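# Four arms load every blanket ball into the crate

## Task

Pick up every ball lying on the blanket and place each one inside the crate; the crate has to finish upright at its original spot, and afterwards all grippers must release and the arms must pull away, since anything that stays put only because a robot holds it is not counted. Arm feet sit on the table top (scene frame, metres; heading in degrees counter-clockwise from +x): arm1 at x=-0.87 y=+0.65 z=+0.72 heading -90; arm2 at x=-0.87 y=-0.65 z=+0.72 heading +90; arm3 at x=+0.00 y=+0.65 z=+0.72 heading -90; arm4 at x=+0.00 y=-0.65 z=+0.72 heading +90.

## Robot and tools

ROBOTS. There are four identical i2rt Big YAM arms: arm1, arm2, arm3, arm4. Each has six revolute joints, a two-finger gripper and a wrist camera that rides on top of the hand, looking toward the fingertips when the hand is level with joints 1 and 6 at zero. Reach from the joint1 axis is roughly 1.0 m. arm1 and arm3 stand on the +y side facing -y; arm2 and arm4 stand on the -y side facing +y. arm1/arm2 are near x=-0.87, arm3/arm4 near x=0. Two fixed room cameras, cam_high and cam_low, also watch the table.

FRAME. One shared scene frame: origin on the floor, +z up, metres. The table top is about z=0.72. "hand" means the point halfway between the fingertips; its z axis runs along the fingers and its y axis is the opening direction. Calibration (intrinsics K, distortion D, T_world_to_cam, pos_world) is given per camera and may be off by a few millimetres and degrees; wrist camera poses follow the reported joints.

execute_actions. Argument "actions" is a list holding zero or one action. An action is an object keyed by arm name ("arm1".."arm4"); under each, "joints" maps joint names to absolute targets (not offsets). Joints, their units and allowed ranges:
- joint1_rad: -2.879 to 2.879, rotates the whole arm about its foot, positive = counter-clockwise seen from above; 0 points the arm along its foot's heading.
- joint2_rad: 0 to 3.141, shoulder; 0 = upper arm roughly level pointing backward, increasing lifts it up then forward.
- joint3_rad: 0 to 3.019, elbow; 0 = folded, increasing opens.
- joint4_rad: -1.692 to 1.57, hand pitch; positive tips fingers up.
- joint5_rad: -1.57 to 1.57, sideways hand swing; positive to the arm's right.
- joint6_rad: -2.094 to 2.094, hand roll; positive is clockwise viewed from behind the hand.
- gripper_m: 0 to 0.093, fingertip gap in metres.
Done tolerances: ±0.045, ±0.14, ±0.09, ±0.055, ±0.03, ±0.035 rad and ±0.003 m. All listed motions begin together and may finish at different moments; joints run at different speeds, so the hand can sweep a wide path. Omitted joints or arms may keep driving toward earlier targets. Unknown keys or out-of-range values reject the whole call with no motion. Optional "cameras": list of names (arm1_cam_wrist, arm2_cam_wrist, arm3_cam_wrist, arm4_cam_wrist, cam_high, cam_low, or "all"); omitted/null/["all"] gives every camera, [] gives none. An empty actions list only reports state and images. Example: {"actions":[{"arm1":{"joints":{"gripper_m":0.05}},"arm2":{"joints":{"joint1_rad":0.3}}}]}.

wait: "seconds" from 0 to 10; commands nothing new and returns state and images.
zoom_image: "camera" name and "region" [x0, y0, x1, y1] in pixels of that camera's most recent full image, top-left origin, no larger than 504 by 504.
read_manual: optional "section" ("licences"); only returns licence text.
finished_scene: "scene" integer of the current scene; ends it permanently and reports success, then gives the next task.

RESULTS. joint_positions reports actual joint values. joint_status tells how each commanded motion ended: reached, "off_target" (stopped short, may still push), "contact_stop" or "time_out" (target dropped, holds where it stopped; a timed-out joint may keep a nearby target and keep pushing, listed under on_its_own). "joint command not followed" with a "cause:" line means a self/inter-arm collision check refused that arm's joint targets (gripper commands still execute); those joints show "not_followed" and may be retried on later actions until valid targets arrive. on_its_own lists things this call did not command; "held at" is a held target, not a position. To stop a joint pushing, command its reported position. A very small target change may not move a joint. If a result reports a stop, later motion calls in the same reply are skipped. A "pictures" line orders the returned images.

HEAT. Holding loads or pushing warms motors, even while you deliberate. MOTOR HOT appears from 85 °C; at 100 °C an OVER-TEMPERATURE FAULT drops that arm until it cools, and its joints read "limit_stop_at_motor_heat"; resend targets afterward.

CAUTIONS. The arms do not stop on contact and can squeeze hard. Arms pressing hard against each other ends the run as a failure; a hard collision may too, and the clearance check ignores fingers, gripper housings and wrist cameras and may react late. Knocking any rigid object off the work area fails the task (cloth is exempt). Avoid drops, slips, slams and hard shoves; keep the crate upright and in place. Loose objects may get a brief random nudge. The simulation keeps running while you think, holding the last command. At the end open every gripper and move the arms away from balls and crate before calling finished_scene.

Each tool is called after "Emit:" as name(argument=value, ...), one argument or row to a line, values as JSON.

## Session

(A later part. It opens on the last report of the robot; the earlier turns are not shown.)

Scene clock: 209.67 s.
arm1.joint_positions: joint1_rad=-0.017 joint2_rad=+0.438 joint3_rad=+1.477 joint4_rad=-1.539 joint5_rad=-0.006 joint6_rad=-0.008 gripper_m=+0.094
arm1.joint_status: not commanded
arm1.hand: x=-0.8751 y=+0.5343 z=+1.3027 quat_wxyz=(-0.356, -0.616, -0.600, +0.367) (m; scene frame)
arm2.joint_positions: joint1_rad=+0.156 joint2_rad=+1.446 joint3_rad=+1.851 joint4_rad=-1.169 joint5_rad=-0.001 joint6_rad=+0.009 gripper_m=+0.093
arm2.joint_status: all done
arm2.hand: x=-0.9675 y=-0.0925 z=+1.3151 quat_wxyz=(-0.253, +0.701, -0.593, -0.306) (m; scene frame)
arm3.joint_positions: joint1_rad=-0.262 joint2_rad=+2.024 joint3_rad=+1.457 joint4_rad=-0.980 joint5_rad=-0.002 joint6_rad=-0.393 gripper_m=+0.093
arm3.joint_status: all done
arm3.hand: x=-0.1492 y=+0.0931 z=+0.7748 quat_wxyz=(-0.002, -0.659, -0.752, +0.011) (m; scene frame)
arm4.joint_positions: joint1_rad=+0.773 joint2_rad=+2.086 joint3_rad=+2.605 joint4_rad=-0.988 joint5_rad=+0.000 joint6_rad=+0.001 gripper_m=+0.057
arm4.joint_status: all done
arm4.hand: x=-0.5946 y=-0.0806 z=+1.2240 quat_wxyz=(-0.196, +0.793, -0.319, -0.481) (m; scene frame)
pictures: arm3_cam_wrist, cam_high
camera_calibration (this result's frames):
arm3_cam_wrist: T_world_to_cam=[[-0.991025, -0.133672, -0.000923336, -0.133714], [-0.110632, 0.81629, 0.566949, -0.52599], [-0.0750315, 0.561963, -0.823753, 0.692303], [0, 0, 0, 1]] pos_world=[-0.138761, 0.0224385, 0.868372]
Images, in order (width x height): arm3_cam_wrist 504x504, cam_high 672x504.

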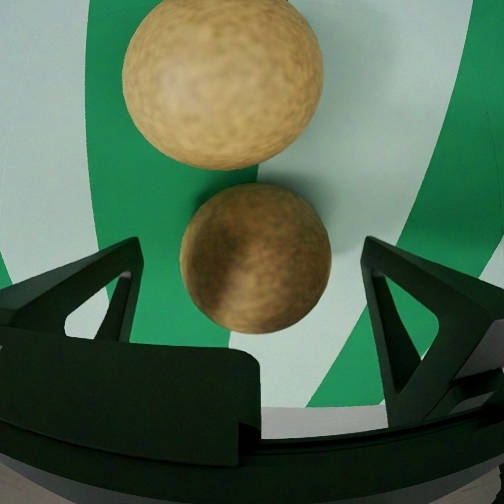

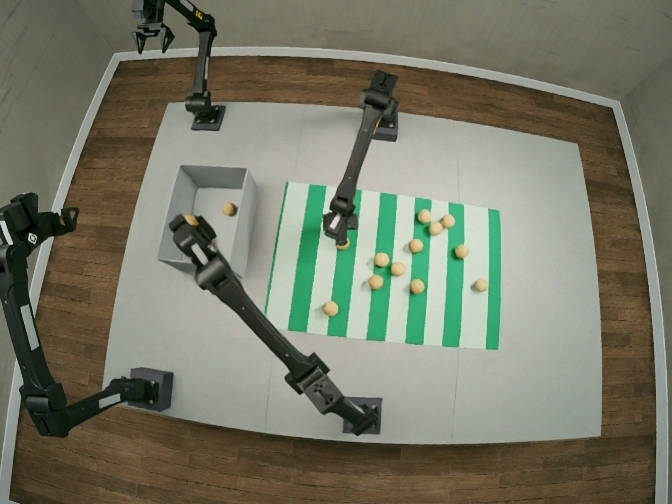

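Emit:
execute_actions(
  actions=[
    {"arm3":{"joints":{"joint2_rad":2.095}},"arm2":{"joints":{"joint2_rad":1.1,"joint3_rad":1.6}},"arm4":{"joints":{"joint2_rad":2.44}}},
  ],
  cameras=["arm3_cam_wrist","arm4_cam_wrist","cam_high","cam_low"],
)

Scene clock: 219.83 s.
arm1.joint_positions: joint1_rad=-0.017 joint2_rad=+0.438 joint3_rad=+1.477 joint4_rad=-1.539 joint5_rad=-0.006 joint6_rad=-0.008 gripper_m=+0.094
arm1.joint_status: not commanded
arm1.hand: x=-0.8751 y=+0.5343 z=+1.3027 quat_wxyz=(-0.356, -0.616, -0.600, +0.367) (m; scene frame)
arm2.joint_positions: joint1_rad=+0.156 joint2_rad=+1.091 joint3_rad=+1.603 joint4_rad=-1.169 joint5_rad=-0.001 joint6_rad=+0.009 gripper_m=+0.093
arm2.joint_status: all done
arm2.hand: x=-0.9440 y=-0.2263 z=+1.3534 quat_wxyz=(-0.284, +0.683, -0.579, -0.343) (m; scene frame)
arm3.joint_positions: joint1_rad=-0.262 joint2_rad=+2.062 joint3_rad=+1.457 joint4_rad=-0.980 joint5_rad=-0.002 joint6_rad=-0.393 gripper_m=+0.093
arm3.joint_status: all done
arm3.hand: x=-0.1479 y=+0.0986 z=+0.7540 quat_wxyz=(+0.006, -0.659, -0.752, -0.006) (m; scene frame)
arm4.joint_positions: joint1_rad=+0.773 joint2_rad=+2.475 joint3_rad=+2.600 joint4_rad=-0.989 joint5_rad=+0.000 joint6_rad=+0.001 gripper_m=+0.057
arm4.joint_status: all done
arm4.hand: x=-0.6496 y=-0.0248 z=+0.8912 quat_wxyz=(-0.130, +0.872, -0.351, -0.316) (m; scene frame)
pictures: arm3_cam_wrist, arm4_cam_wrist, cam_high, cam_low
camera_calibration (this result's frames):
arm3_cam_wrist: T_world_to_cam=[[-0.990985, -0.133091, -0.0153182, -0.120909], [-0.116012, 0.795341, 0.594957, -0.538363], [-0.0670001, 0.591371, -0.803611, 0.655259], [0, 0, 0, 1]] pos_world=[-0.138373, 0.0245893, 0.845024]
arm4_cam_wrist: T_world_to_cam=[[0.690385, 0.723435, -0.00333461, 0.471296], [0.720223, -0.687739, -0.0910677, 0.539404], [-0.0681749, 0.0604701, -0.995839, 0.972085], [0, 0, 0, 1]] pos_world=[-0.647595, -0.0287652, 1.01873]
Images, in order (width x height): arm3_cam_wrist 504x504, arm4_cam_wrist 504x504, cam_high 672x504, cam_low 672x504.

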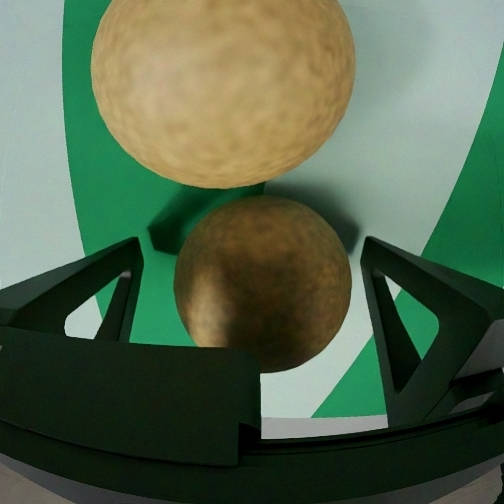

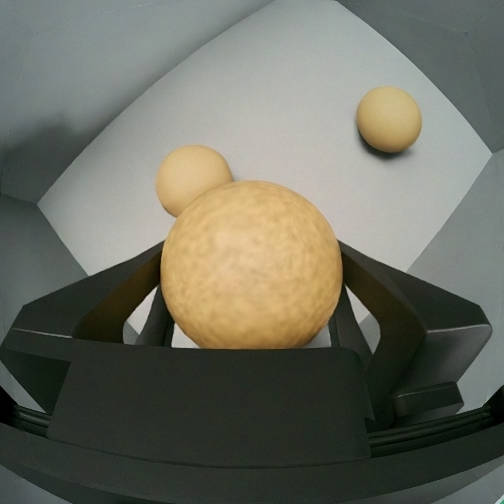

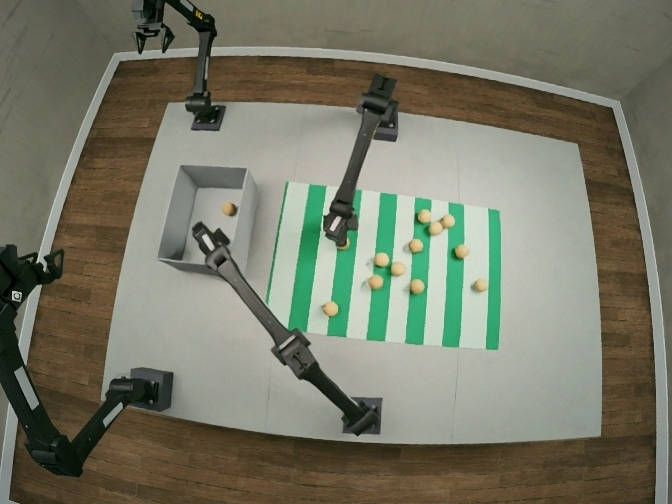

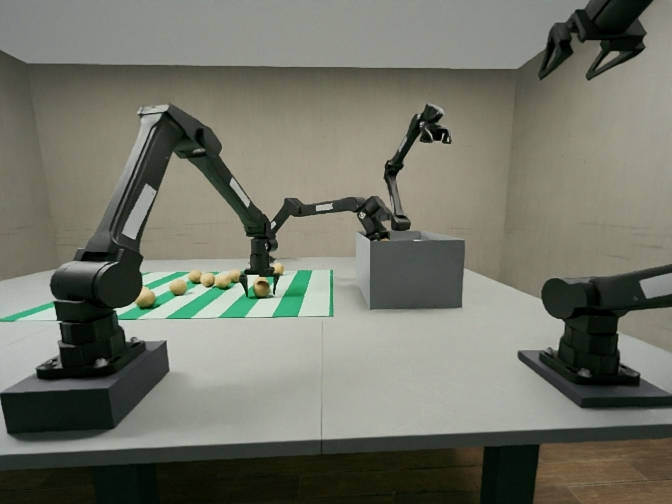

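Emit:
execute_actions(
  actions=[
    {"arm3":{"joints":{"gripper_m":0.045}},"arm4":{"joints":{"joint2_rad":1.95,"joint3_rad":2.3,"gripper_m":0.08}}},
  ],
  cameras=["cam_high"],
)

Scene clock: 225.13 s.
arm1.joint_positions: joint1_rad=-0.017 joint2_rad=+0.438 joint3_rad=+1.477 joint4_rad=-1.539 joint5_rad=-0.006 joint6_rad=-0.008 gripper_m=+0.094
arm1.joint_status: not commanded
arm1.hand: x=-0.8751 y=+0.5343 z=+1.3027 quat_wxyz=(-0.356, -0.616, -0.600, +0.367) (m; scene frame)
arm2.joint_positions: joint1_rad=+0.156 joint2_rad=+1.091 joint3_rad=+1.603 joint4_rad=-1.169 joint5_rad=-0.001 joint6_rad=+0.009 gripper_m=+0.093
arm2.joint_status: not commanded
arm2.hand: x=-0.9440 y=-0.2263 z=+1.3534 quat_wxyz=(-0.284, +0.683, -0.579, -0.343) (m; scene frame)
arm3.joint_positions: joint1_rad=-0.262 joint2_rad=+2.062 joint3_rad=+1.457 joint4_rad=-0.980 joint5_rad=-0.002 joint6_rad=-0.393 gripper_m=+0.056
arm3.joint_status: gripper_m off_target (ended at +0.056, target +0.045)
arm3.hand: x=-0.1479 y=+0.0986 z=+0.7540 quat_wxyz=(+0.006, -0.659, -0.752, -0.006) (m; scene frame)
arm4.joint_positions: joint1_rad=+0.769 joint2_rad=+1.945 joint3_rad=+2.305 joint4_rad=-0.984 joint5_rad=+0.002 joint6_rad=+0.001 gripper_m=+0.080
arm4.joint_status: all done
arm4.hand: x=-0.5642 y=-0.1047 z=+1.1691 quat_wxyz=(-0.173, +0.827, -0.335, -0.417) (m; scene frame)
pictures: cam_high
Images, in order (width x height): cam_high 672x504.

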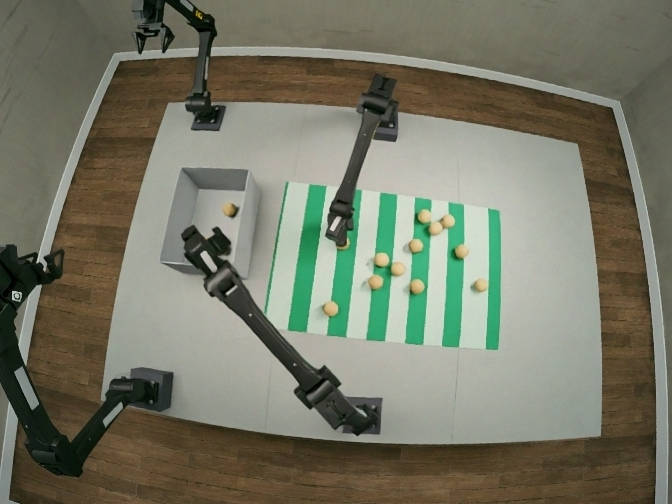

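Emit:
zoom_image(
  camera="cam_high",
  region=[140, 150, 300, 290],
)

Region (140, 150, 300, 290) of cam_high's 672x504 image, scaled by 3.150, with more detail than that image has; it fills the top 441 rows of this view, and the rest is white.

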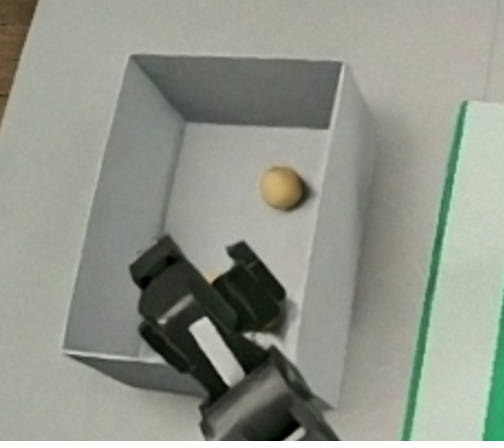

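Emit:
execute_actions(
  actions=[
    {"arm3":{"joints":{"joint1_rad":-0.8,"joint2_rad":1.65,"joint3_rad":1.6,"joint4_rad":-1.15,"joint6_rad":0}},"arm4":{"joints":{"joint1_rad":0.65,"joint2_rad":1.45,"joint3_rad":1.6,"joint4_rad":-1.15,"gripper_m":0.093}}},
  ],
  cameras=["cam_high"],
)

Emit:
execute_actions(
  actions=[
    {"arm3":{"joints":{"joint1_rad":-0.87,"joint2_rad":1.95,"joint3_rad":2.345,"joint4_rad":-1.069}},"arm4":{"joints":{"joint1_rad":0.333,"joint2_rad":1.57,"joint3_rad":1.245,"joint4_rad":-1.25}}},
  ],
  cameras=["arm4_cam_wrist","cam_high"],
)

Scene clock: 244.33 s.
arm1.joint_positions: joint1_rad=-0.017 joint2_rad=+0.438 joint3_rad=+1.477 joint4_rad=-1.539 joint5_rad=-0.006 joint6_rad=-0.008 gripper_m=+0.094
arm1.joint_status: not commanded
arm1.hand: x=-0.8751 y=+0.5343 z=+1.3027 quat_wxyz=(-0.356, -0.616, -0.600, +0.367) (m; scene frame)
arm2.joint_positions: joint1_rad=+0.156 joint2_rad=+1.091 joint3_rad=+1.603 joint4_rad=-1.169 joint5_rad=-0.001 joint6_rad=+0.009 gripper_m=+0.093
arm2.joint_status: not commanded
arm2.hand: x=-0.9440 y=-0.2263 z=+1.3534 quat_wxyz=(-0.284, +0.683, -0.579, -0.343) (m; scene frame)
arm3.joint_positions: joint1_rad=-0.804 joint2_rad=+1.629 joint3_rad=+1.592 joint4_rad=-1.144 joint5_rad=+0.002 joint6_rad=-0.007 gripper_m=+0.056
arm3.joint_status: all done
arm3.hand: x=-0.4210 y=+0.2421 z=+1.0499 quat_wxyz=(-0.068, -0.908, -0.371, +0.183) (m; scene frame)
arm4.joint_positions: joint1_rad=+0.647 joint2_rad=+1.451 joint3_rad=+1.601 joint4_rad=-1.148 joint5_rad=+0.001 joint6_rad=+0.001 gripper_m=+0.093
arm4.joint_status: all done
arm4.hand: x=-0.3513 y=-0.2165 z=+1.0877 quat_wxyz=(-0.124, +0.866, -0.414, -0.250) (m; scene frame)
pictures: cam_high
Images, in order (width x height): cam_high 672x504.

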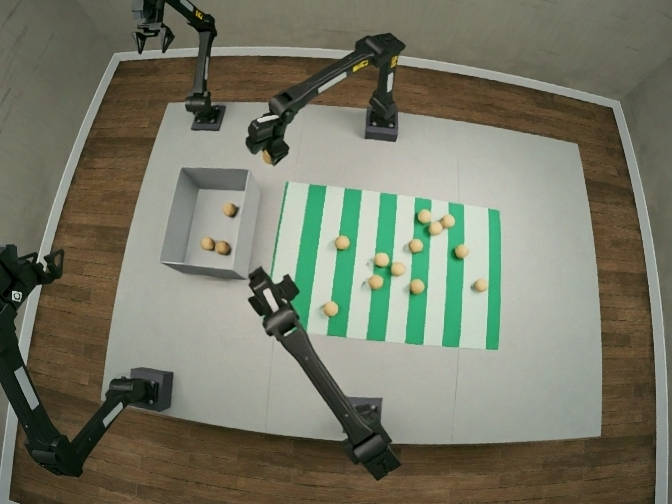

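Scene clock: 246.40 s.
arm1.joint_positions: joint1_rad=-0.017 joint2_rad=+0.438 joint3_rad=+1.477 joint4_rad=-1.539 joint5_rad=-0.006 joint6_rad=-0.008 gripper_m=+0.094
arm1.joint_status: not commanded
arm1.hand: x=-0.8751 y=+0.5343 z=+1.3027 quat_wxyz=(-0.356, -0.616, -0.600, +0.367) (m; scene frame)
arm2.joint_positions: joint1_rad=+0.156 joint2_rad=+1.091 joint3_rad=+1.603 joint4_rad=-1.169 joint5_rad=-0.001 joint6_rad=+0.009 gripper_m=+0.093
arm2.joint_status: not commanded
arm2.hand: x=-0.9440 y=-0.2263 z=+1.3534 quat_wxyz=(-0.284, +0.683, -0.579, -0.343) (m; scene frame)
arm3.joint_positions: joint1_rad=-0.872 joint2_rad=+1.936 joint3_rad=+2.310 joint4_rad=-1.075 joint5_rad=+0.001 joint6_rad=-0.007 gripper_m=+0.056
arm3.joint_status: all done
arm3.hand: x=-0.5819 y=+0.1571 z=+1.2290 quat_wxyz=(-0.140, -0.850, -0.314, +0.399) (m; scene frame)
arm4.joint_positions: joint1_rad=+0.328 joint2_rad=+1.598 joint3_rad=+1.237 joint4_rad=-1.249 joint5_rad=+0.002 joint6_rad=+0.001 gripper_m=+0.093
arm4.joint_status: all done
arm4.hand: x=-0.1579 y=-0.2304 z=+0.8514 quat_wxyz=(+0.008, +0.822, -0.570, +0.022) (m; scene frame)
pictures: arm4_cam_wrist, cam_high
camera_calibration (this result's frames):
arm4_cam_wrist: T_world_to_cam=[[0.93703, 0.349246, 0.00142488, 0.229132], [0.276835, -0.745225, 0.606632, -0.637031], [0.212926, -0.568038, -0.794982, 0.706956], [0, 0, 0, 1]] pos_world=[-0.18888, -0.153177, 0.948134]
Images, in order (width x height): arm4_cam_wrist 504x504, cam_high 672x504.

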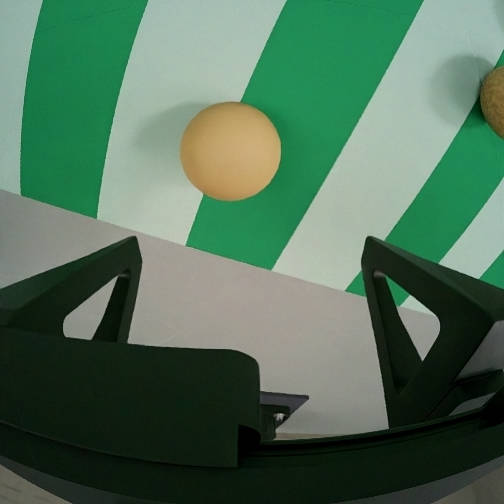

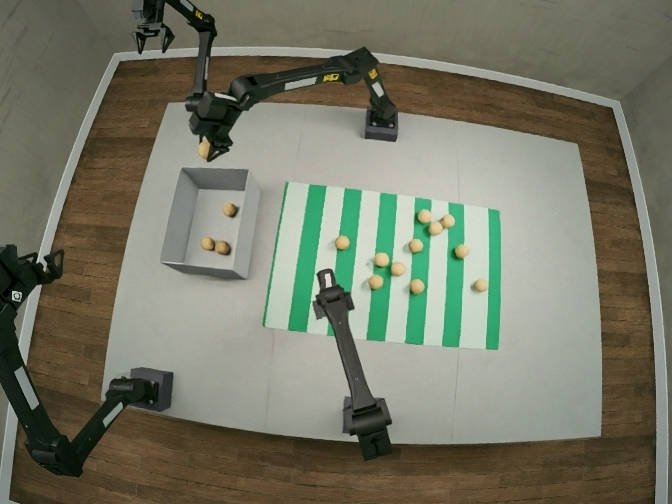

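Emit:
execute_actions(
  actions=[
    {"arm3":{"joints":{"joint2_rad":2.40}},"arm4":{"joints":{"joint1_rad":0.36,"joint2_rad":1.70,"joint3_rad":1.092,"joint4_rad":-0.94}}},
  ],
  cameras=["arm3_cam_wrist","arm4_cam_wrist"],
)

Scene clock: 254.03 s.
arm1.joint_positions: joint1_rad=-0.017 joint2_rad=+0.438 joint3_rad=+1.477 joint4_rad=-1.539 joint5_rad=-0.006 joint6_rad=-0.008 gripper_m=+0.094
arm1.joint_status: not commanded
arm1.hand: x=-0.8751 y=+0.5343 z=+1.3027 quat_wxyz=(-0.356, -0.616, -0.600, +0.367) (m; scene frame)
arm2.joint_positions: joint1_rad=+0.156 joint2_rad=+1.091 joint3_rad=+1.603 joint4_rad=-1.169 joint5_rad=-0.001 joint6_rad=+0.009 gripper_m=+0.093
arm2.joint_status: not commanded
arm2.hand: x=-0.9440 y=-0.2263 z=+1.3534 quat_wxyz=(-0.284, +0.683, -0.579, -0.343) (m; scene frame)
arm3.joint_positions: joint1_rad=-0.871 joint2_rad=+2.413 joint3_rad=+2.310 joint4_rad=-1.069 joint5_rad=-0.003 joint6_rad=-0.007 gripper_m=+0.056
arm3.joint_status: all done
arm3.hand: x=-0.6299 y=+0.1175 z=+0.8544 quat_wxyz=(-0.066, -0.919, -0.341, +0.189) (m; scene frame)
arm4.joint_positions: joint1_rad=+0.356 joint2_rad=+1.713 joint3_rad=+1.085 joint4_rad=-0.949 joint5_rad=+0.001 joint6_rad=+0.001 gripper_m=+0.093
arm4.joint_status: all done
arm4.hand: x=-0.1694 y=-0.2324 z=+0.7503 quat_wxyz=(-0.001, +0.829, -0.558, +0.008) (m; scene frame)
pictures: arm3_cam_wrist, arm4_cam_wrist
camera_calibration (this result's frames):
arm3_cam_wrist: T_world_to_cam=[[-0.656648, 0.754183, -0.00452869, -0.497366], [0.735607, 0.641777, 0.216807, 0.20849], [0.166418, 0.139034, -0.976204, 1.04015], [0, 0, 0, 1]] pos_world=[-0.653061, 0.0966847, 0.967944]
arm4_cam_wrist: T_world_to_cam=[[0.926985, 0.375097, 0.000813485, 0.24553], [0.305254, -0.755639, 0.579509, -0.551312], [0.217986, -0.536948, -0.814966, 0.651012], [0, 0, 0, 1]] pos_world=[-0.201224, -0.159131, 0.849843]
Images, in order (width x height): arm3_cam_wrist 504x504, arm4_cam_wrist 504x504.

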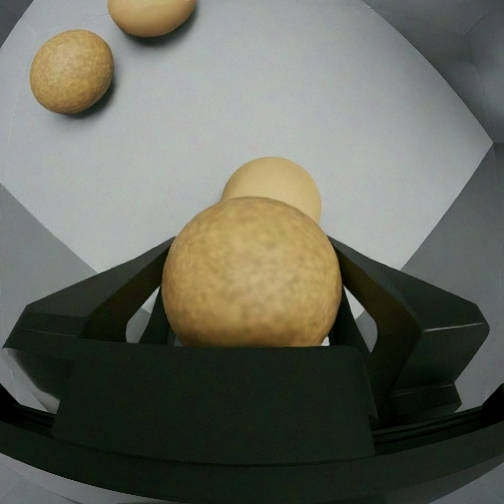

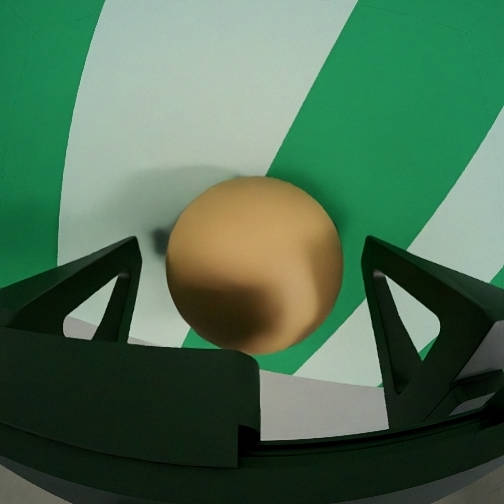

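Emit:
execute_actions(
  actions=[
    {"arm3":{"joints":{"joint2_rad":2.17,"gripper_m":0.08}},"arm4":{"joints":{"gripper_m":0.045}}},
  ],
  cameras=[],
)

Emit:
execute_actions(
  actions=[
    {"arm3":{"joints":{"joint1_rad":-0.7,"joint2_rad":1.8,"joint3_rad":1.9,"joint4_rad":-1.2,"gripper_m":0.093}},"arm4":{"joints":{"joint1_rad":0.764,"joint2_rad":1.5,"joint3_rad":1.8,"joint4_rad":-0.98}}},
  ],
  cameras=["cam_high"],
)

Emit:
execute_actions(
  actions=[
    {"arm3":{"joints":{"joint1_rad":-0.218,"joint2_rad":2.05,"joint3_rad":1.81,"joint4_rad":-1.305}},"arm4":{"joints":{"joint2_rad":2.1,"joint3_rad":2.635}}},
  ],
  cameras=["arm3_cam_wrist","cam_high"],
)

Scene clock: 270.77 s.
arm1.joint_positions: joint1_rad=-0.017 joint2_rad=+0.438 joint3_rad=+1.477 joint4_rad=-1.539 joint5_rad=-0.006 joint6_rad=-0.008 gripper_m=+0.094
arm1.joint_status: not commanded
arm1.hand: x=-0.8751 y=+0.5343 z=+1.3027 quat_wxyz=(-0.356, -0.616, -0.600, +0.367) (m; scene frame)
arm2.joint_positions: joint1_rad=+0.156 joint2_rad=+1.091 joint3_rad=+1.603 joint4_rad=-1.169 joint5_rad=-0.001 joint6_rad=+0.009 gripper_m=+0.093
arm2.joint_status: not commanded
arm2.hand: x=-0.9440 y=-0.2263 z=+1.3534 quat_wxyz=(-0.284, +0.683, -0.579, -0.343) (m; scene frame)
arm3.joint_positions: joint1_rad=-0.871 joint2_rad=+2.129 joint3_rad=+2.330 joint4_rad=-1.069 joint5_rad=-0.003 joint6_rad=-0.007 gripper_m=+0.080
arm3.joint_status: all done
arm3.hand: x=-0.6191 y=+0.1242 z=+1.0924 quat_wxyz=(-0.115, -0.880, -0.327, +0.326) (m; scene frame)
arm4.joint_positions: joint1_rad=+0.356 joint2_rad=+1.713 joint3_rad=+1.085 joint4_rad=-0.949 joint5_rad=+0.001 joint6_rad=+0.001 gripper_m=+0.057
arm4.joint_status: gripper_m off_target (ended at +0.057, target +0.045)
arm4.hand: x=-0.1695 y=-0.2324 z=+0.7503 quat_wxyz=(-0.001, +0.829, -0.558, +0.008) (m; scene frame)
pictures: none
No camera images: the call's "cameras" was empty. Leave "cameras" out to get every camera's image.

Scene clock: 272.17 s.
arm1.joint_positions: joint1_rad=-0.017 joint2_rad=+0.438 joint3_rad=+1.477 joint4_rad=-1.539 joint5_rad=-0.006 joint6_rad=-0.008 gripper_m=+0.094
arm1.joint_status: not commanded
arm1.hand: x=-0.8751 y=+0.5343 z=+1.3027 quat_wxyz=(-0.356, -0.616, -0.600, +0.367) (m; scene frame)
arm2.joint_positions: joint1_rad=+0.156 joint2_rad=+1.091 joint3_rad=+1.603 joint4_rad=-1.169 joint5_rad=-0.001 joint6_rad=+0.009 gripper_m=+0.093
arm2.joint_status: not commanded
arm2.hand: x=-0.9440 y=-0.2263 z=+1.3534 quat_wxyz=(-0.284, +0.683, -0.579, -0.343) (m; scene frame)
arm3.joint_positions: joint1_rad=-0.699 joint2_rad=+1.776 joint3_rad=+1.902 joint4_rad=-1.196 joint5_rad=-0.002 joint6_rad=-0.006 gripper_m=+0.093
arm3.joint_status: all done
arm3.hand: x=-0.4238 y=+0.1414 z=+1.1064 quat_wxyz=(-0.102, -0.876, -0.413, +0.227) (m; scene frame)
arm4.joint_positions: joint1_rad=+0.768 joint2_rad=+1.494 joint3_rad=+1.742 joint4_rad=-0.980 joint5_rad=-0.002 joint6_rad=+0.001 gripper_m=+0.057
arm4.joint_status: all done
arm4.hand: x=-0.4447 y=-0.2210 z=+1.1643 quat_wxyz=(-0.153, +0.848, -0.343, -0.373) (m; scene frame)
pictures: cam_high
Images, in order (width x height): cam_high 672x504.

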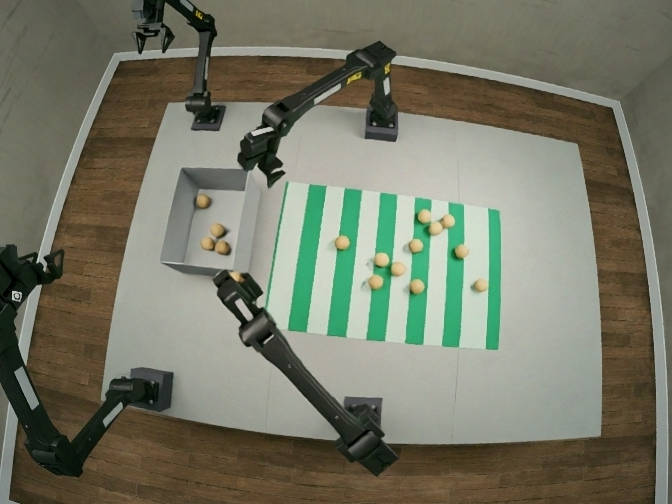

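Scene clock: 274.13 s.
arm1.joint_positions: joint1_rad=-0.017 joint2_rad=+0.438 joint3_rad=+1.477 joint4_rad=-1.539 joint5_rad=-0.006 joint6_rad=-0.008 gripper_m=+0.094
arm1.joint_status: not commanded
arm1.hand: x=-0.8751 y=+0.5343 z=+1.3027 quat_wxyz=(-0.356, -0.616, -0.600, +0.367) (m; scene frame)
arm2.joint_positions: joint1_rad=+0.156 joint2_rad=+1.091 joint3_rad=+1.603 joint4_rad=-1.169 joint5_rad=-0.001 joint6_rad=+0.009 gripper_m=+0.093
arm2.joint_status: not commanded
arm2.hand: x=-0.9440 y=-0.2263 z=+1.3534 quat_wxyz=(-0.284, +0.683, -0.579, -0.343) (m; scene frame)
arm3.joint_positions: joint1_rad=-0.223 joint2_rad=+2.071 joint3_rad=+1.788 joint4_rad=-1.300 joint5_rad=-0.002 joint6_rad=-0.005 gripper_m=+0.093
arm3.joint_status: all done
arm3.hand: x=-0.1375 y=+0.0383 z=+0.8620 quat_wxyz=(+0.007, -0.779, -0.626, -0.004) (m; scene frame)
arm4.joint_positions: joint1_rad=+0.768 joint2_rad=+2.118 joint3_rad=+2.576 joint4_rad=-0.983 joint5_rad=-0.002 joint6_rad=+0.001 gripper_m=+0.057
arm4.joint_status: all done
arm4.hand: x=-0.6015 y=-0.0686 z=+1.1836 quat_wxyz=(-0.188, +0.805, -0.325, -0.458) (m; scene frame)
pictures: arm3_cam_wrist, cam_high
camera_calibration (this result's frames):
arm3_cam_wrist: T_world_to_cam=[[-0.977089, 0.212655, -0.00859225, -0.134106], [0.166303, 0.788062, 0.592708, -0.512421], [0.132814, 0.577699, -0.805372, 0.808019], [0, 0, 0, 1]] pos_world=[-0.153133, -0.0344541, 0.95332]
Images, in order (width x height): arm3_cam_wrist 504x504, cam_high 672x504.

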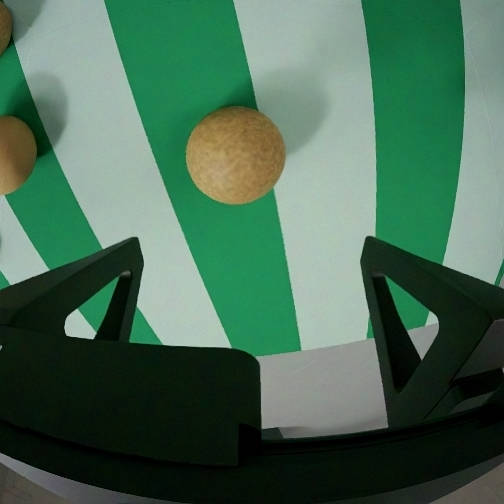

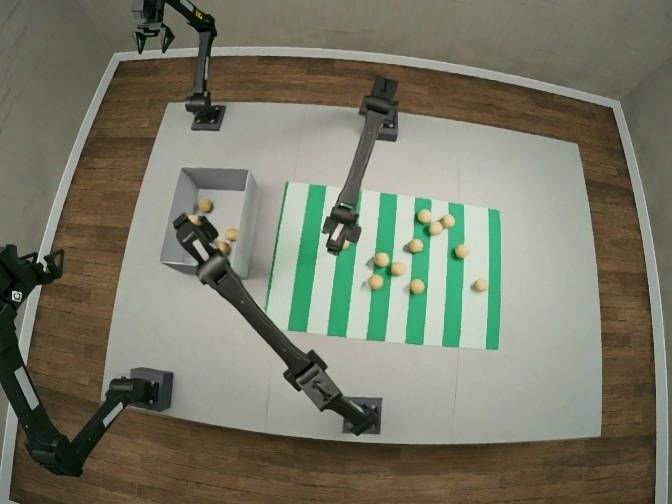

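Emit:
execute_actions(
  actions=[
    {"arm3":{"joints":{"joint1_rad":-0.2,"joint2_rad":2.195,"joint3_rad":1.705,"joint4_rad":-1.075}},"arm4":{"joints":{"joint2_rad":2.43}}},
  ],
  cameras=["arm3_cam_wrist","arm4_cam_wrist"],
)

Scene clock: 280.50 s.
arm1.joint_positions: joint1_rad=-0.017 joint2_rad=+0.438 joint3_rad=+1.477 joint4_rad=-1.539 joint5_rad=-0.006 joint6_rad=-0.008 gripper_m=+0.094
arm1.joint_status: not commanded
arm1.hand: x=-0.8751 y=+0.5343 z=+1.3027 quat_wxyz=(-0.356, -0.616, -0.600, +0.367) (m; scene frame)
arm2.joint_positions: joint1_rad=+0.156 joint2_rad=+1.091 joint3_rad=+1.603 joint4_rad=-1.169 joint5_rad=-0.001 joint6_rad=+0.009 gripper_m=+0.093
arm2.joint_status: not commanded
arm2.hand: x=-0.9440 y=-0.2263 z=+1.3534 quat_wxyz=(-0.284, +0.683, -0.579, -0.343) (m; scene frame)
arm3.joint_positions: joint1_rad=-0.209 joint2_rad=+2.184 joint3_rad=+1.696 joint4_rad=-1.082 joint5_rad=-0.002 joint6_rad=-0.005 gripper_m=+0.093
arm3.joint_status: all done
arm3.hand: x=-0.1311 y=+0.0308 z=+0.7606 quat_wxyz=(+0.003, -0.775, -0.632, +0.001) (m; scene frame)
arm4.joint_positions: joint1_rad=+0.768 joint2_rad=+2.469 joint3_rad=+2.605 joint4_rad=-0.987 joint5_rad=-0.002 joint6_rad=+0.001 gripper_m=+0.057
arm4.joint_status: all done
arm4.hand: x=-0.6475 y=-0.0214 z=+0.8993 quat_wxyz=(-0.133, +0.869, -0.352, -0.322) (m; scene frame)
pictures: arm3_cam_wrist, arm4_cam_wrist
camera_calibration (this result's frames):
arm3_cam_wrist: T_world_to_cam=[[-0.97996, 0.199012, -0.00852522, -0.127117], [0.15693, 0.797685, 0.582298, -0.441101], [0.122685, 0.569291, -0.812931, 0.734455], [0, 0, 0, 1]] pos_world=[-0.145454, -0.0409612, 0.85283]
arm4_cam_wrist: T_world_to_cam=[[0.692856, 0.721066, -0.00384847, 0.469454], [0.716913, -0.689419, -0.103621, 0.55], [-0.0773709, 0.0690355, -0.994609, 0.973275], [0, 0, 0, 1]] pos_world=[-0.644263, -0.0265177, 1.02683]
Images, in order (width x height): arm3_cam_wrist 504x504, arm4_cam_wrist 504x504.

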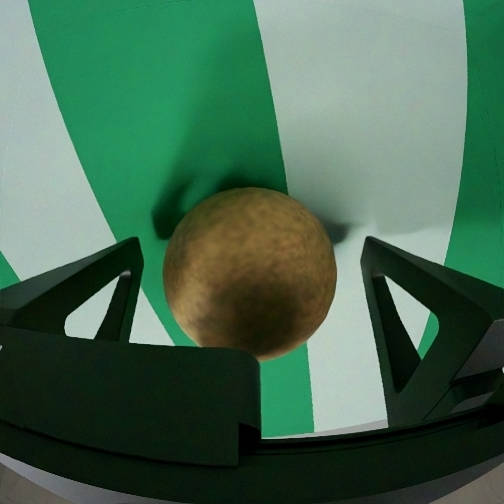

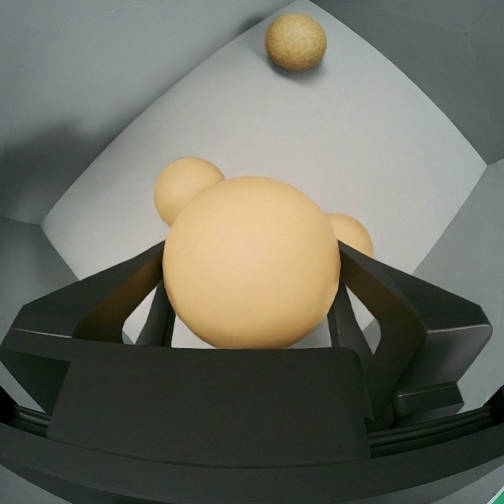

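Emit:
execute_actions(
  actions=[
    {"arm4":{"joints":{"joint2_rad":2.22,"gripper_m":0.08}},"arm3":{"joints":{"gripper_m":0.045}}},
  ],
  cameras=[],
)

Emit:
execute_actions(
  actions=[
    {"arm3":{"joints":{"joint1_rad":-0.8,"joint2_rad":1.75,"joint3_rad":1.75,"joint4_rad":-1.15}},"arm4":{"joints":{"joint1_rad":0.7,"joint2_rad":1.65,"joint3_rad":1.9,"joint4_rad":-1.15,"gripper_m":0.093}}},
  ],
  cameras=["cam_high"],
)

Emit:
execute_actions(
  actions=[
    {"arm3":{"joints":{"joint1_rad":-0.89,"joint2_rad":2.1,"joint3_rad":2.345,"joint4_rad":-1.069}},"arm4":{"joints":{"joint1_rad":-0.036,"joint2_rad":1.77,"joint3_rad":1.535,"joint4_rad":-1.314}}},
  ],
  cameras=["arm4_cam_wrist","cam_high"],
)

Scene clock: 297.70 s.
arm1.joint_positions: joint1_rad=-0.017 joint2_rad=+0.438 joint3_rad=+1.477 joint4_rad=-1.539 joint5_rad=-0.006 joint6_rad=-0.008 gripper_m=+0.094
arm1.joint_status: not commanded
arm1.hand: x=-0.8751 y=+0.5343 z=+1.3027 quat_wxyz=(-0.356, -0.616, -0.600, +0.367) (m; scene frame)
arm2.joint_positions: joint1_rad=+0.156 joint2_rad=+1.091 joint3_rad=+1.603 joint4_rad=-1.169 joint5_rad=-0.001 joint6_rad=+0.009 gripper_m=+0.093
arm2.joint_status: not commanded
arm2.hand: x=-0.9440 y=-0.2263 z=+1.3534 quat_wxyz=(-0.284, +0.683, -0.579, -0.343) (m; scene frame)
arm3.joint_positions: joint1_rad=-0.209 joint2_rad=+2.184 joint3_rad=+1.696 joint4_rad=-1.082 joint5_rad=-0.001 joint6_rad=-0.005 gripper_m=+0.057
arm3.joint_status: gripper_m off_target (ended at +0.057, target +0.045)
arm3.hand: x=-0.1311 y=+0.0308 z=+0.7606 quat_wxyz=(+0.003, -0.775, -0.632, +0.002) (m; scene frame)
arm4.joint_positions: joint1_rad=+0.768 joint2_rad=+2.204 joint3_rad=+2.607 joint4_rad=-0.987 joint5_rad=-0.002 joint6_rad=+0.001 gripper_m=+0.080
arm4.joint_status: all done
arm4.hand: x=-0.6188 y=-0.0514 z=+1.1291 quat_wxyz=(-0.178, +0.819, -0.331, -0.434) (m; scene frame)
pictures: none
No camera images: the call's "cameras" was empty. Leave "cameras" out to get every camera's image.

Scene clock: 299.53 s.
arm1.joint_positions: joint1_rad=-0.017 joint2_rad=+0.438 joint3_rad=+1.477 joint4_rad=-1.539 joint5_rad=-0.006 joint6_rad=-0.008 gripper_m=+0.094
arm1.joint_status: not commanded
arm1.hand: x=-0.8751 y=+0.5343 z=+1.3027 quat_wxyz=(-0.356, -0.616, -0.600, +0.367) (m; scene frame)
arm2.joint_positions: joint1_rad=+0.156 joint2_rad=+1.091 joint3_rad=+1.603 joint4_rad=-1.169 joint5_rad=-0.001 joint6_rad=+0.009 gripper_m=+0.093
arm2.joint_status: not commanded
arm2.hand: x=-0.9440 y=-0.2263 z=+1.3534 quat_wxyz=(-0.284, +0.683, -0.579, -0.343) (m; scene frame)
arm3.joint_positions: joint1_rad=-0.800 joint2_rad=+1.725 joint3_rad=+1.742 joint4_rad=-1.144 joint5_rad=+0.002 joint6_rad=-0.004 gripper_m=+0.057
arm3.joint_status: all done
arm3.hand: x=-0.4532 y=+0.2067 z=+1.0656 quat_wxyz=(-0.079, -0.903, -0.369, +0.207) (m; scene frame)
arm4.joint_positions: joint1_rad=+0.692 joint2_rad=+1.649 joint3_rad=+1.901 joint4_rad=-1.149 joint5_rad=+0.000 joint6_rad=+0.001 gripper_m=+0.093
arm4.joint_status: all done
arm4.hand: x=-0.4291 y=-0.1672 z=+1.1277 quat_wxyz=(-0.137, +0.862, -0.388, -0.297) (m; scene frame)
pictures: cam_high
Images, in order (width x height): cam_high 672x504.

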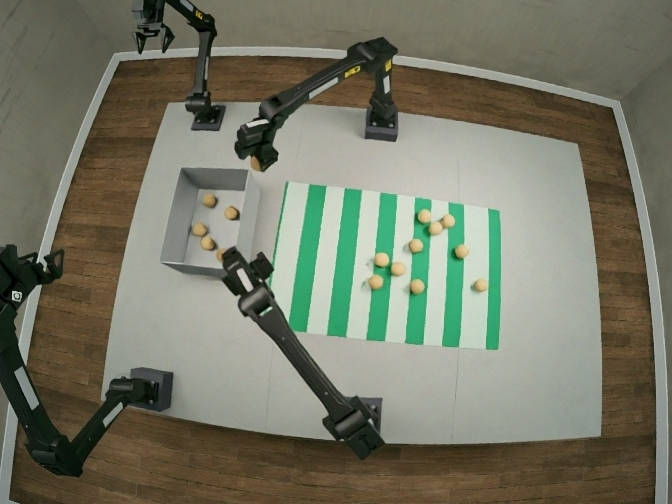

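Scene clock: 301.23 s.
arm1.joint_positions: joint1_rad=-0.017 joint2_rad=+0.438 joint3_rad=+1.477 joint4_rad=-1.539 joint5_rad=-0.006 joint6_rad=-0.008 gripper_m=+0.094
arm1.joint_status: not commanded
arm1.hand: x=-0.8751 y=+0.5343 z=+1.3027 quat_wxyz=(-0.356, -0.616, -0.600, +0.367) (m; scene frame)
arm2.joint_positions: joint1_rad=+0.156 joint2_rad=+1.091 joint3_rad=+1.603 joint4_rad=-1.169 joint5_rad=-0.001 joint6_rad=+0.009 gripper_m=+0.093
arm2.joint_status: not commanded
arm2.hand: x=-0.9440 y=-0.2263 z=+1.3534 quat_wxyz=(-0.284, +0.683, -0.579, -0.343) (m; scene frame)
arm3.joint_positions: joint1_rad=-0.899 joint2_rad=+2.100 joint3_rad=+2.305 joint4_rad=-1.076 joint5_rad=+0.001 joint6_rad=-0.004 gripper_m=+0.057
arm3.joint_status: all done
arm3.hand: x=-0.6267 y=+0.1482 z=+1.1010 quat_wxyz=(-0.109, -0.885, -0.313, +0.326) (m; scene frame)
arm4.joint_positions: joint1_rad=-0.039 joint2_rad=+1.803 joint3_rad=+1.526 joint4_rad=-1.308 joint5_rad=+0.001 joint6_rad=+0.001 gripper_m=+0.093
arm4.joint_status: all done
arm4.hand: x=+0.0036 y=-0.1106 z=+0.8594 quat_wxyz=(+0.001, +0.704, -0.710, +0.010) (m; scene frame)
pictures: arm4_cam_wrist, cam_high
camera_calibration (this result's frames):
arm4_cam_wrist: T_world_to_cam=[[0.999947, -0.00999862, 0.00237081, -0.00479394], [-0.00950543, -0.812372, 0.583062, -0.583511], [-0.00390384, -0.583054, -0.812424, 0.761106], [0, 0, 0, 1]] pos_world=[0.00221841, -0.0303099, 0.958575]
Images, in order (width x height): arm4_cam_wrist 504x504, cam_high 672x504.

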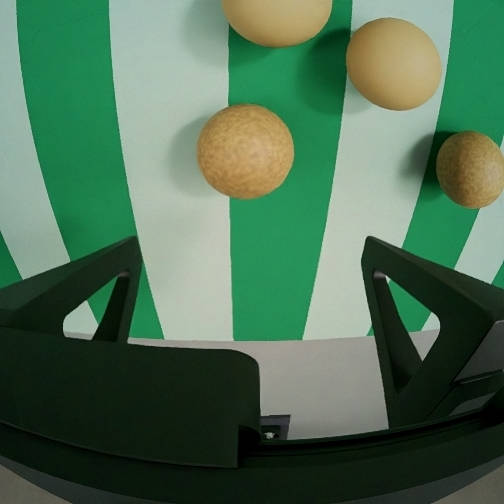

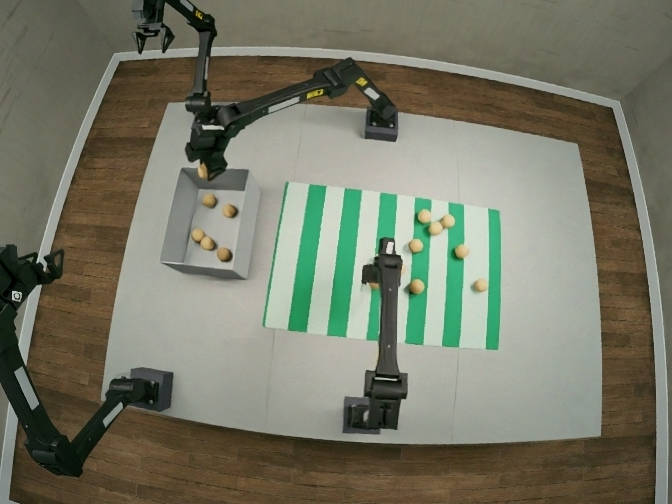

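Emit:
execute_actions(
  actions=[
    {"arm3":{"joints":{"joint2_rad":2.39}},"arm4":{"joints":{"joint1_rad":-0.026,"joint2_rad":1.905,"joint3_rad":1.397,"joint4_rad":-1.035,"joint6_rad":0.2}}},
  ],
  cameras=["arm4_cam_wrist"],
)

Scene clock: 307.73 s.
arm1.joint_positions: joint1_rad=-0.017 joint2_rad=+0.438 joint3_rad=+1.477 joint4_rad=-1.539 joint5_rad=-0.006 joint6_rad=-0.008 gripper_m=+0.094
arm1.joint_status: not commanded
arm1.hand: x=-0.8751 y=+0.5343 z=+1.3027 quat_wxyz=(-0.356, -0.616, -0.600, +0.367) (m; scene frame)
arm2.joint_positions: joint1_rad=+0.156 joint2_rad=+1.091 joint3_rad=+1.603 joint4_rad=-1.169 joint5_rad=-0.001 joint6_rad=+0.009 gripper_m=+0.093
arm2.joint_status: not commanded
arm2.hand: x=-0.9440 y=-0.2263 z=+1.3534 quat_wxyz=(-0.284, +0.683, -0.579, -0.343) (m; scene frame)
arm3.joint_positions: joint1_rad=-0.899 joint2_rad=+2.411 joint3_rad=+2.315 joint4_rad=-1.073 joint5_rad=+0.001 joint6_rad=-0.004 gripper_m=+0.057
arm3.joint_status: all done
arm3.hand: x=-0.6454 y=+0.1356 z=+0.8576 quat_wxyz=(-0.062, -0.924, -0.326, +0.191) (m; scene frame)
arm4.joint_positions: joint1_rad=-0.036 joint2_rad=+1.920 joint3_rad=+1.392 joint4_rad=-1.043 joint5_rad=+0.001 joint6_rad=+0.192 gripper_m=+0.093
arm4.joint_status: all done
arm4.hand: x=+0.0031 y=-0.1051 z=+0.7512 quat_wxyz=(-0.004, +0.634, -0.773, +0.005) (m; scene frame)
pictures: arm4_cam_wrist
camera_calibration (this result's frames):
arm4_cam_wrist: T_world_to_cam=[[0.980545, -0.196279, 0.00257178, -0.0236973], [-0.162677, -0.805205, 0.570246, -0.505041], [-0.109857, -0.55957, -0.82147, 0.686001], [0, 0, 0, 1]] pos_world=[0.0164398, -0.0274469, 0.851588]
Images, in order (width x height): arm4_cam_wrist 504x504.

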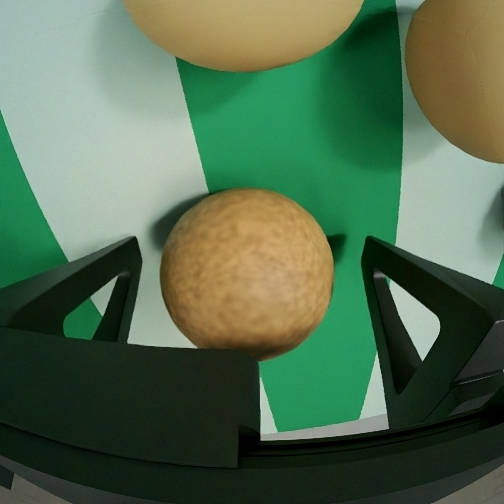

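Emit:
execute_actions(
  actions=[
    {"arm3":{"joints":{"joint2_rad":2.19,"gripper_m":0.08}},"arm4":{"joints":{"gripper_m":0.045}}},
  ],
  cameras=[],
)

Emit:
execute_actions(
  actions=[
    {"arm3":{"joints":{"joint1_rad":-0.6,"joint2_rad":1.65,"joint3_rad":1.65,"joint4_rad":-1.2,"gripper_m":0.093}},"arm4":{"joints":{"joint1_rad":0.764,"joint2_rad":1.5,"joint3_rad":1.6,"joint4_rad":-1.15,"joint6_rad":0}}},
  ],
  cameras=["cam_high"],
)

Emit:
execute_actions(
  actions=[
    {"arm3":{"joints":{"joint1_rad":0.425,"joint2_rad":1.75,"joint3_rad":1.335,"joint4_rad":-1.14}},"arm4":{"joints":{"joint2_rad":2.1,"joint3_rad":2.635,"joint4_rad":-0.98}}},
  ],
  cameras=["arm3_cam_wrist","cam_high"],
)

Scene clock: 318.20 s.
arm1.joint_positions: joint1_rad=-0.017 joint2_rad=+0.438 joint3_rad=+1.477 joint4_rad=-1.539 joint5_rad=-0.006 joint6_rad=-0.008 gripper_m=+0.094
arm1.joint_status: not commanded
arm1.hand: x=-0.8751 y=+0.5343 z=+1.3027 quat_wxyz=(-0.356, -0.616, -0.600, +0.367) (m; scene frame)
arm2.joint_positions: joint1_rad=+0.156 joint2_rad=+1.091 joint3_rad=+1.603 joint4_rad=-1.169 joint5_rad=-0.001 joint6_rad=+0.009 gripper_m=+0.093
arm2.joint_status: not commanded
arm2.hand: x=-0.9440 y=-0.2263 z=+1.3534 quat_wxyz=(-0.284, +0.683, -0.579, -0.343) (m; scene frame)
arm3.joint_positions: joint1_rad=-0.899 joint2_rad=+2.150 joint3_rad=+2.326 joint4_rad=-1.073 joint5_rad=+0.001 joint6_rad=-0.004 gripper_m=+0.080
arm3.joint_status: all done
arm3.hand: x=-0.6359 y=+0.1411 z=+1.0734 quat_wxyz=(-0.105, -0.889, -0.314, +0.315) (m; scene frame)
arm4.joint_positions: joint1_rad=-0.036 joint2_rad=+1.920 joint3_rad=+1.392 joint4_rad=-1.043 joint5_rad=+0.001 joint6_rad=+0.192 gripper_m=+0.056
arm4.joint_status: gripper_m off_target (ended at +0.056, target +0.045)
arm4.hand: x=+0.0031 y=-0.1051 z=+0.7512 quat_wxyz=(-0.004, +0.634, -0.773, +0.005) (m; scene frame)
pictures: none
No camera images: the call's "cameras" was empty. Leave "cameras" out to get every camera's image.

Scene clock: 319.73 s.
arm1.joint_positions: joint1_rad=-0.017 joint2_rad=+0.438 joint3_rad=+1.477 joint4_rad=-1.539 joint5_rad=-0.006 joint6_rad=-0.008 gripper_m=+0.094
arm1.joint_status: not commanded
arm1.hand: x=-0.8751 y=+0.5343 z=+1.3027 quat_wxyz=(-0.356, -0.616, -0.600, +0.367) (m; scene frame)
arm2.joint_positions: joint1_rad=+0.156 joint2_rad=+1.091 joint3_rad=+1.603 joint4_rad=-1.169 joint5_rad=-0.001 joint6_rad=+0.009 gripper_m=+0.093
arm2.joint_status: not commanded
arm2.hand: x=-0.9440 y=-0.2263 z=+1.3534 quat_wxyz=(-0.284, +0.683, -0.579, -0.343) (m; scene frame)
arm3.joint_positions: joint1_rad=-0.606 joint2_rad=+1.626 joint3_rad=+1.649 joint4_rad=-1.195 joint5_rad=-0.001 joint6_rad=-0.004 gripper_m=+0.093
arm3.joint_status: all done
arm3.hand: x=-0.3327 y=+0.1655 z=+1.0733 quat_wxyz=(-0.089, -0.867, -0.457, +0.178) (m; scene frame)
arm4.joint_positions: joint1_rad=+0.767 joint2_rad=+1.494 joint3_rad=+1.581 joint4_rad=-1.146 joint5_rad=-0.002 joint6_rad=+0.008 gripper_m=+0.056
arm4.joint_status: all done
arm4.hand: x=-0.4056 y=-0.2573 z=+1.0545 quat_wxyz=(-0.095, +0.896, -0.368, -0.230) (m; scene frame)
pictures: cam_high
Images, in order (width x height): cam_high 672x504.

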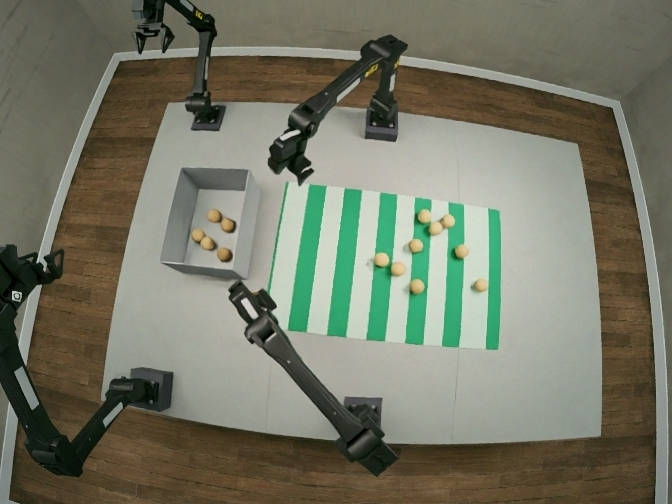

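Scene clock: 321.83 s.
arm1.joint_positions: joint1_rad=-0.017 joint2_rad=+0.438 joint3_rad=+1.477 joint4_rad=-1.539 joint5_rad=-0.006 joint6_rad=-0.008 gripper_m=+0.094
arm1.joint_status: not commanded
arm1.hand: x=-0.8751 y=+0.5343 z=+1.3027 quat_wxyz=(-0.356, -0.616, -0.600, +0.367) (m; scene frame)
arm2.joint_positions: joint1_rad=+0.156 joint2_rad=+1.091 joint3_rad=+1.603 joint4_rad=-1.169 joint5_rad=-0.001 joint6_rad=+0.009 gripper_m=+0.093
arm2.joint_status: not commanded
arm2.hand: x=-0.9440 y=-0.2263 z=+1.3534 quat_wxyz=(-0.284, +0.683, -0.579, -0.343) (m; scene frame)
arm3.joint_positions: joint1_rad=+0.429 joint2_rad=+1.766 joint3_rad=+1.326 joint4_rad=-1.140 joint5_rad=-0.001 joint6_rad=-0.004 gripper_m=+0.093
arm3.joint_status: all done
arm3.hand: x=+0.2108 y=+0.1903 z=+0.8628 quat_wxyz=(+0.007, -0.539, -0.843, -0.002) (m; scene frame)
arm4.joint_positions: joint1_rad=+0.767 joint2_rad=+2.102 joint3_rad=+2.585 joint4_rad=-0.990 joint5_rad=-0.002 joint6_rad=+0.008 gripper_m=+0.056
arm4.joint_status: all done
arm4.hand: x=-0.5962 y=-0.0727 z=+1.2000 quat_wxyz=(-0.189, +0.800, -0.327, -0.466) (m; scene frame)
pictures: arm3_cam_wrist, cam_high
camera_calibration (this result's frames):
arm3_cam_wrist: T_world_to_cam=[[-0.90651, -0.422059, -0.0103293, 0.28123], [-0.345217, 0.726938, 0.593621, -0.571957], [-0.243034, 0.541689, -0.804678, 0.760041], [0, 0, 0, 1]] pos_world=[0.242204, 0.122767, 0.954019]
Images, in order (width x height): arm3_cam_wrist 504x504, cam_high 672x504.

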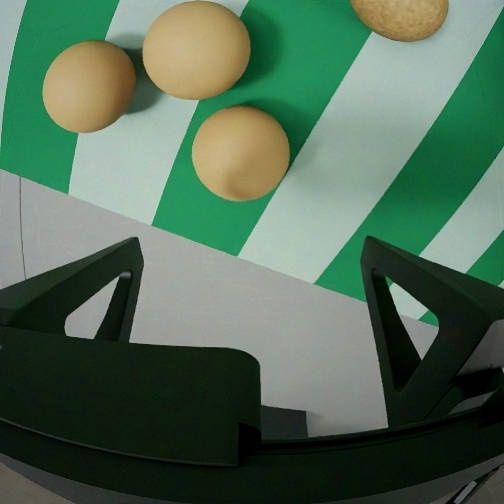

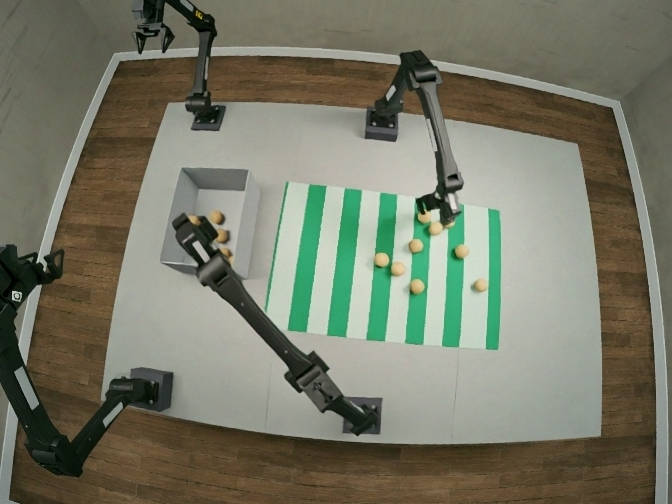

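Emit:
execute_actions(
  actions=[
    {"arm3":{"joints":{"joint1_rad":0.45,"joint2_rad":1.912,"joint3_rad":1.253,"joint4_rad":-0.89,"joint6_rad":-0.45}},"arm4":{"joints":{"joint2_rad":2.44}}},
  ],
  cameras=["arm3_cam_wrist"],
)

Scene clock: 328.40 s.
arm1.joint_positions: joint1_rad=-0.017 joint2_rad=+0.438 joint3_rad=+1.477 joint4_rad=-1.539 joint5_rad=-0.006 joint6_rad=-0.008 gripper_m=+0.094
arm1.joint_status: not commanded
arm1.hand: x=-0.8751 y=+0.5343 z=+1.3027 quat_wxyz=(-0.356, -0.616, -0.600, +0.367) (m; scene frame)
arm2.joint_positions: joint1_rad=+0.156 joint2_rad=+1.091 joint3_rad=+1.603 joint4_rad=-1.169 joint5_rad=-0.001 joint6_rad=+0.009 gripper_m=+0.093
arm2.joint_status: not commanded
arm2.hand: x=-0.9440 y=-0.2263 z=+1.3534 quat_wxyz=(-0.284, +0.683, -0.579, -0.343) (m; scene frame)
arm3.joint_positions: joint1_rad=+0.439 joint2_rad=+1.907 joint3_rad=+1.246 joint4_rad=-0.898 joint5_rad=-0.001 joint6_rad=-0.442 gripper_m=+0.093
arm3.joint_status: all done
arm3.hand: x=+0.2194 y=+0.1836 z=+0.7676 quat_wxyz=(-0.001, -0.337, -0.941, +0.004) (m; scene frame)
arm4.joint_positions: joint1_rad=+0.767 joint2_rad=+2.476 joint3_rad=+2.603 joint4_rad=-0.988 joint5_rad=-0.002 joint6_rad=+0.008 gripper_m=+0.056
arm4.joint_status: all done
arm4.hand: x=-0.6468 y=-0.0207 z=+0.8918 quat_wxyz=(-0.130, +0.869, -0.356, -0.318) (m; scene frame)
pictures: arm3_cam_wrist
camera_calibration (this result's frames):
arm3_cam_wrist: T_world_to_cam=[[-0.632958, -0.774143, -0.00816375, 0.288212], [-0.63444, 0.512632, 0.578527, -0.393247], [-0.443678, 0.371363, -0.815622, 0.772841], [0, 0, 0, 1]] pos_world=[0.275827, 0.137704, 0.860204]
Images, in order (width x height): arm3_cam_wrist 504x504.

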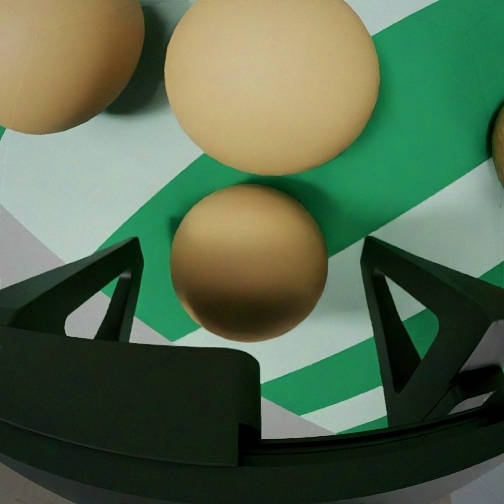

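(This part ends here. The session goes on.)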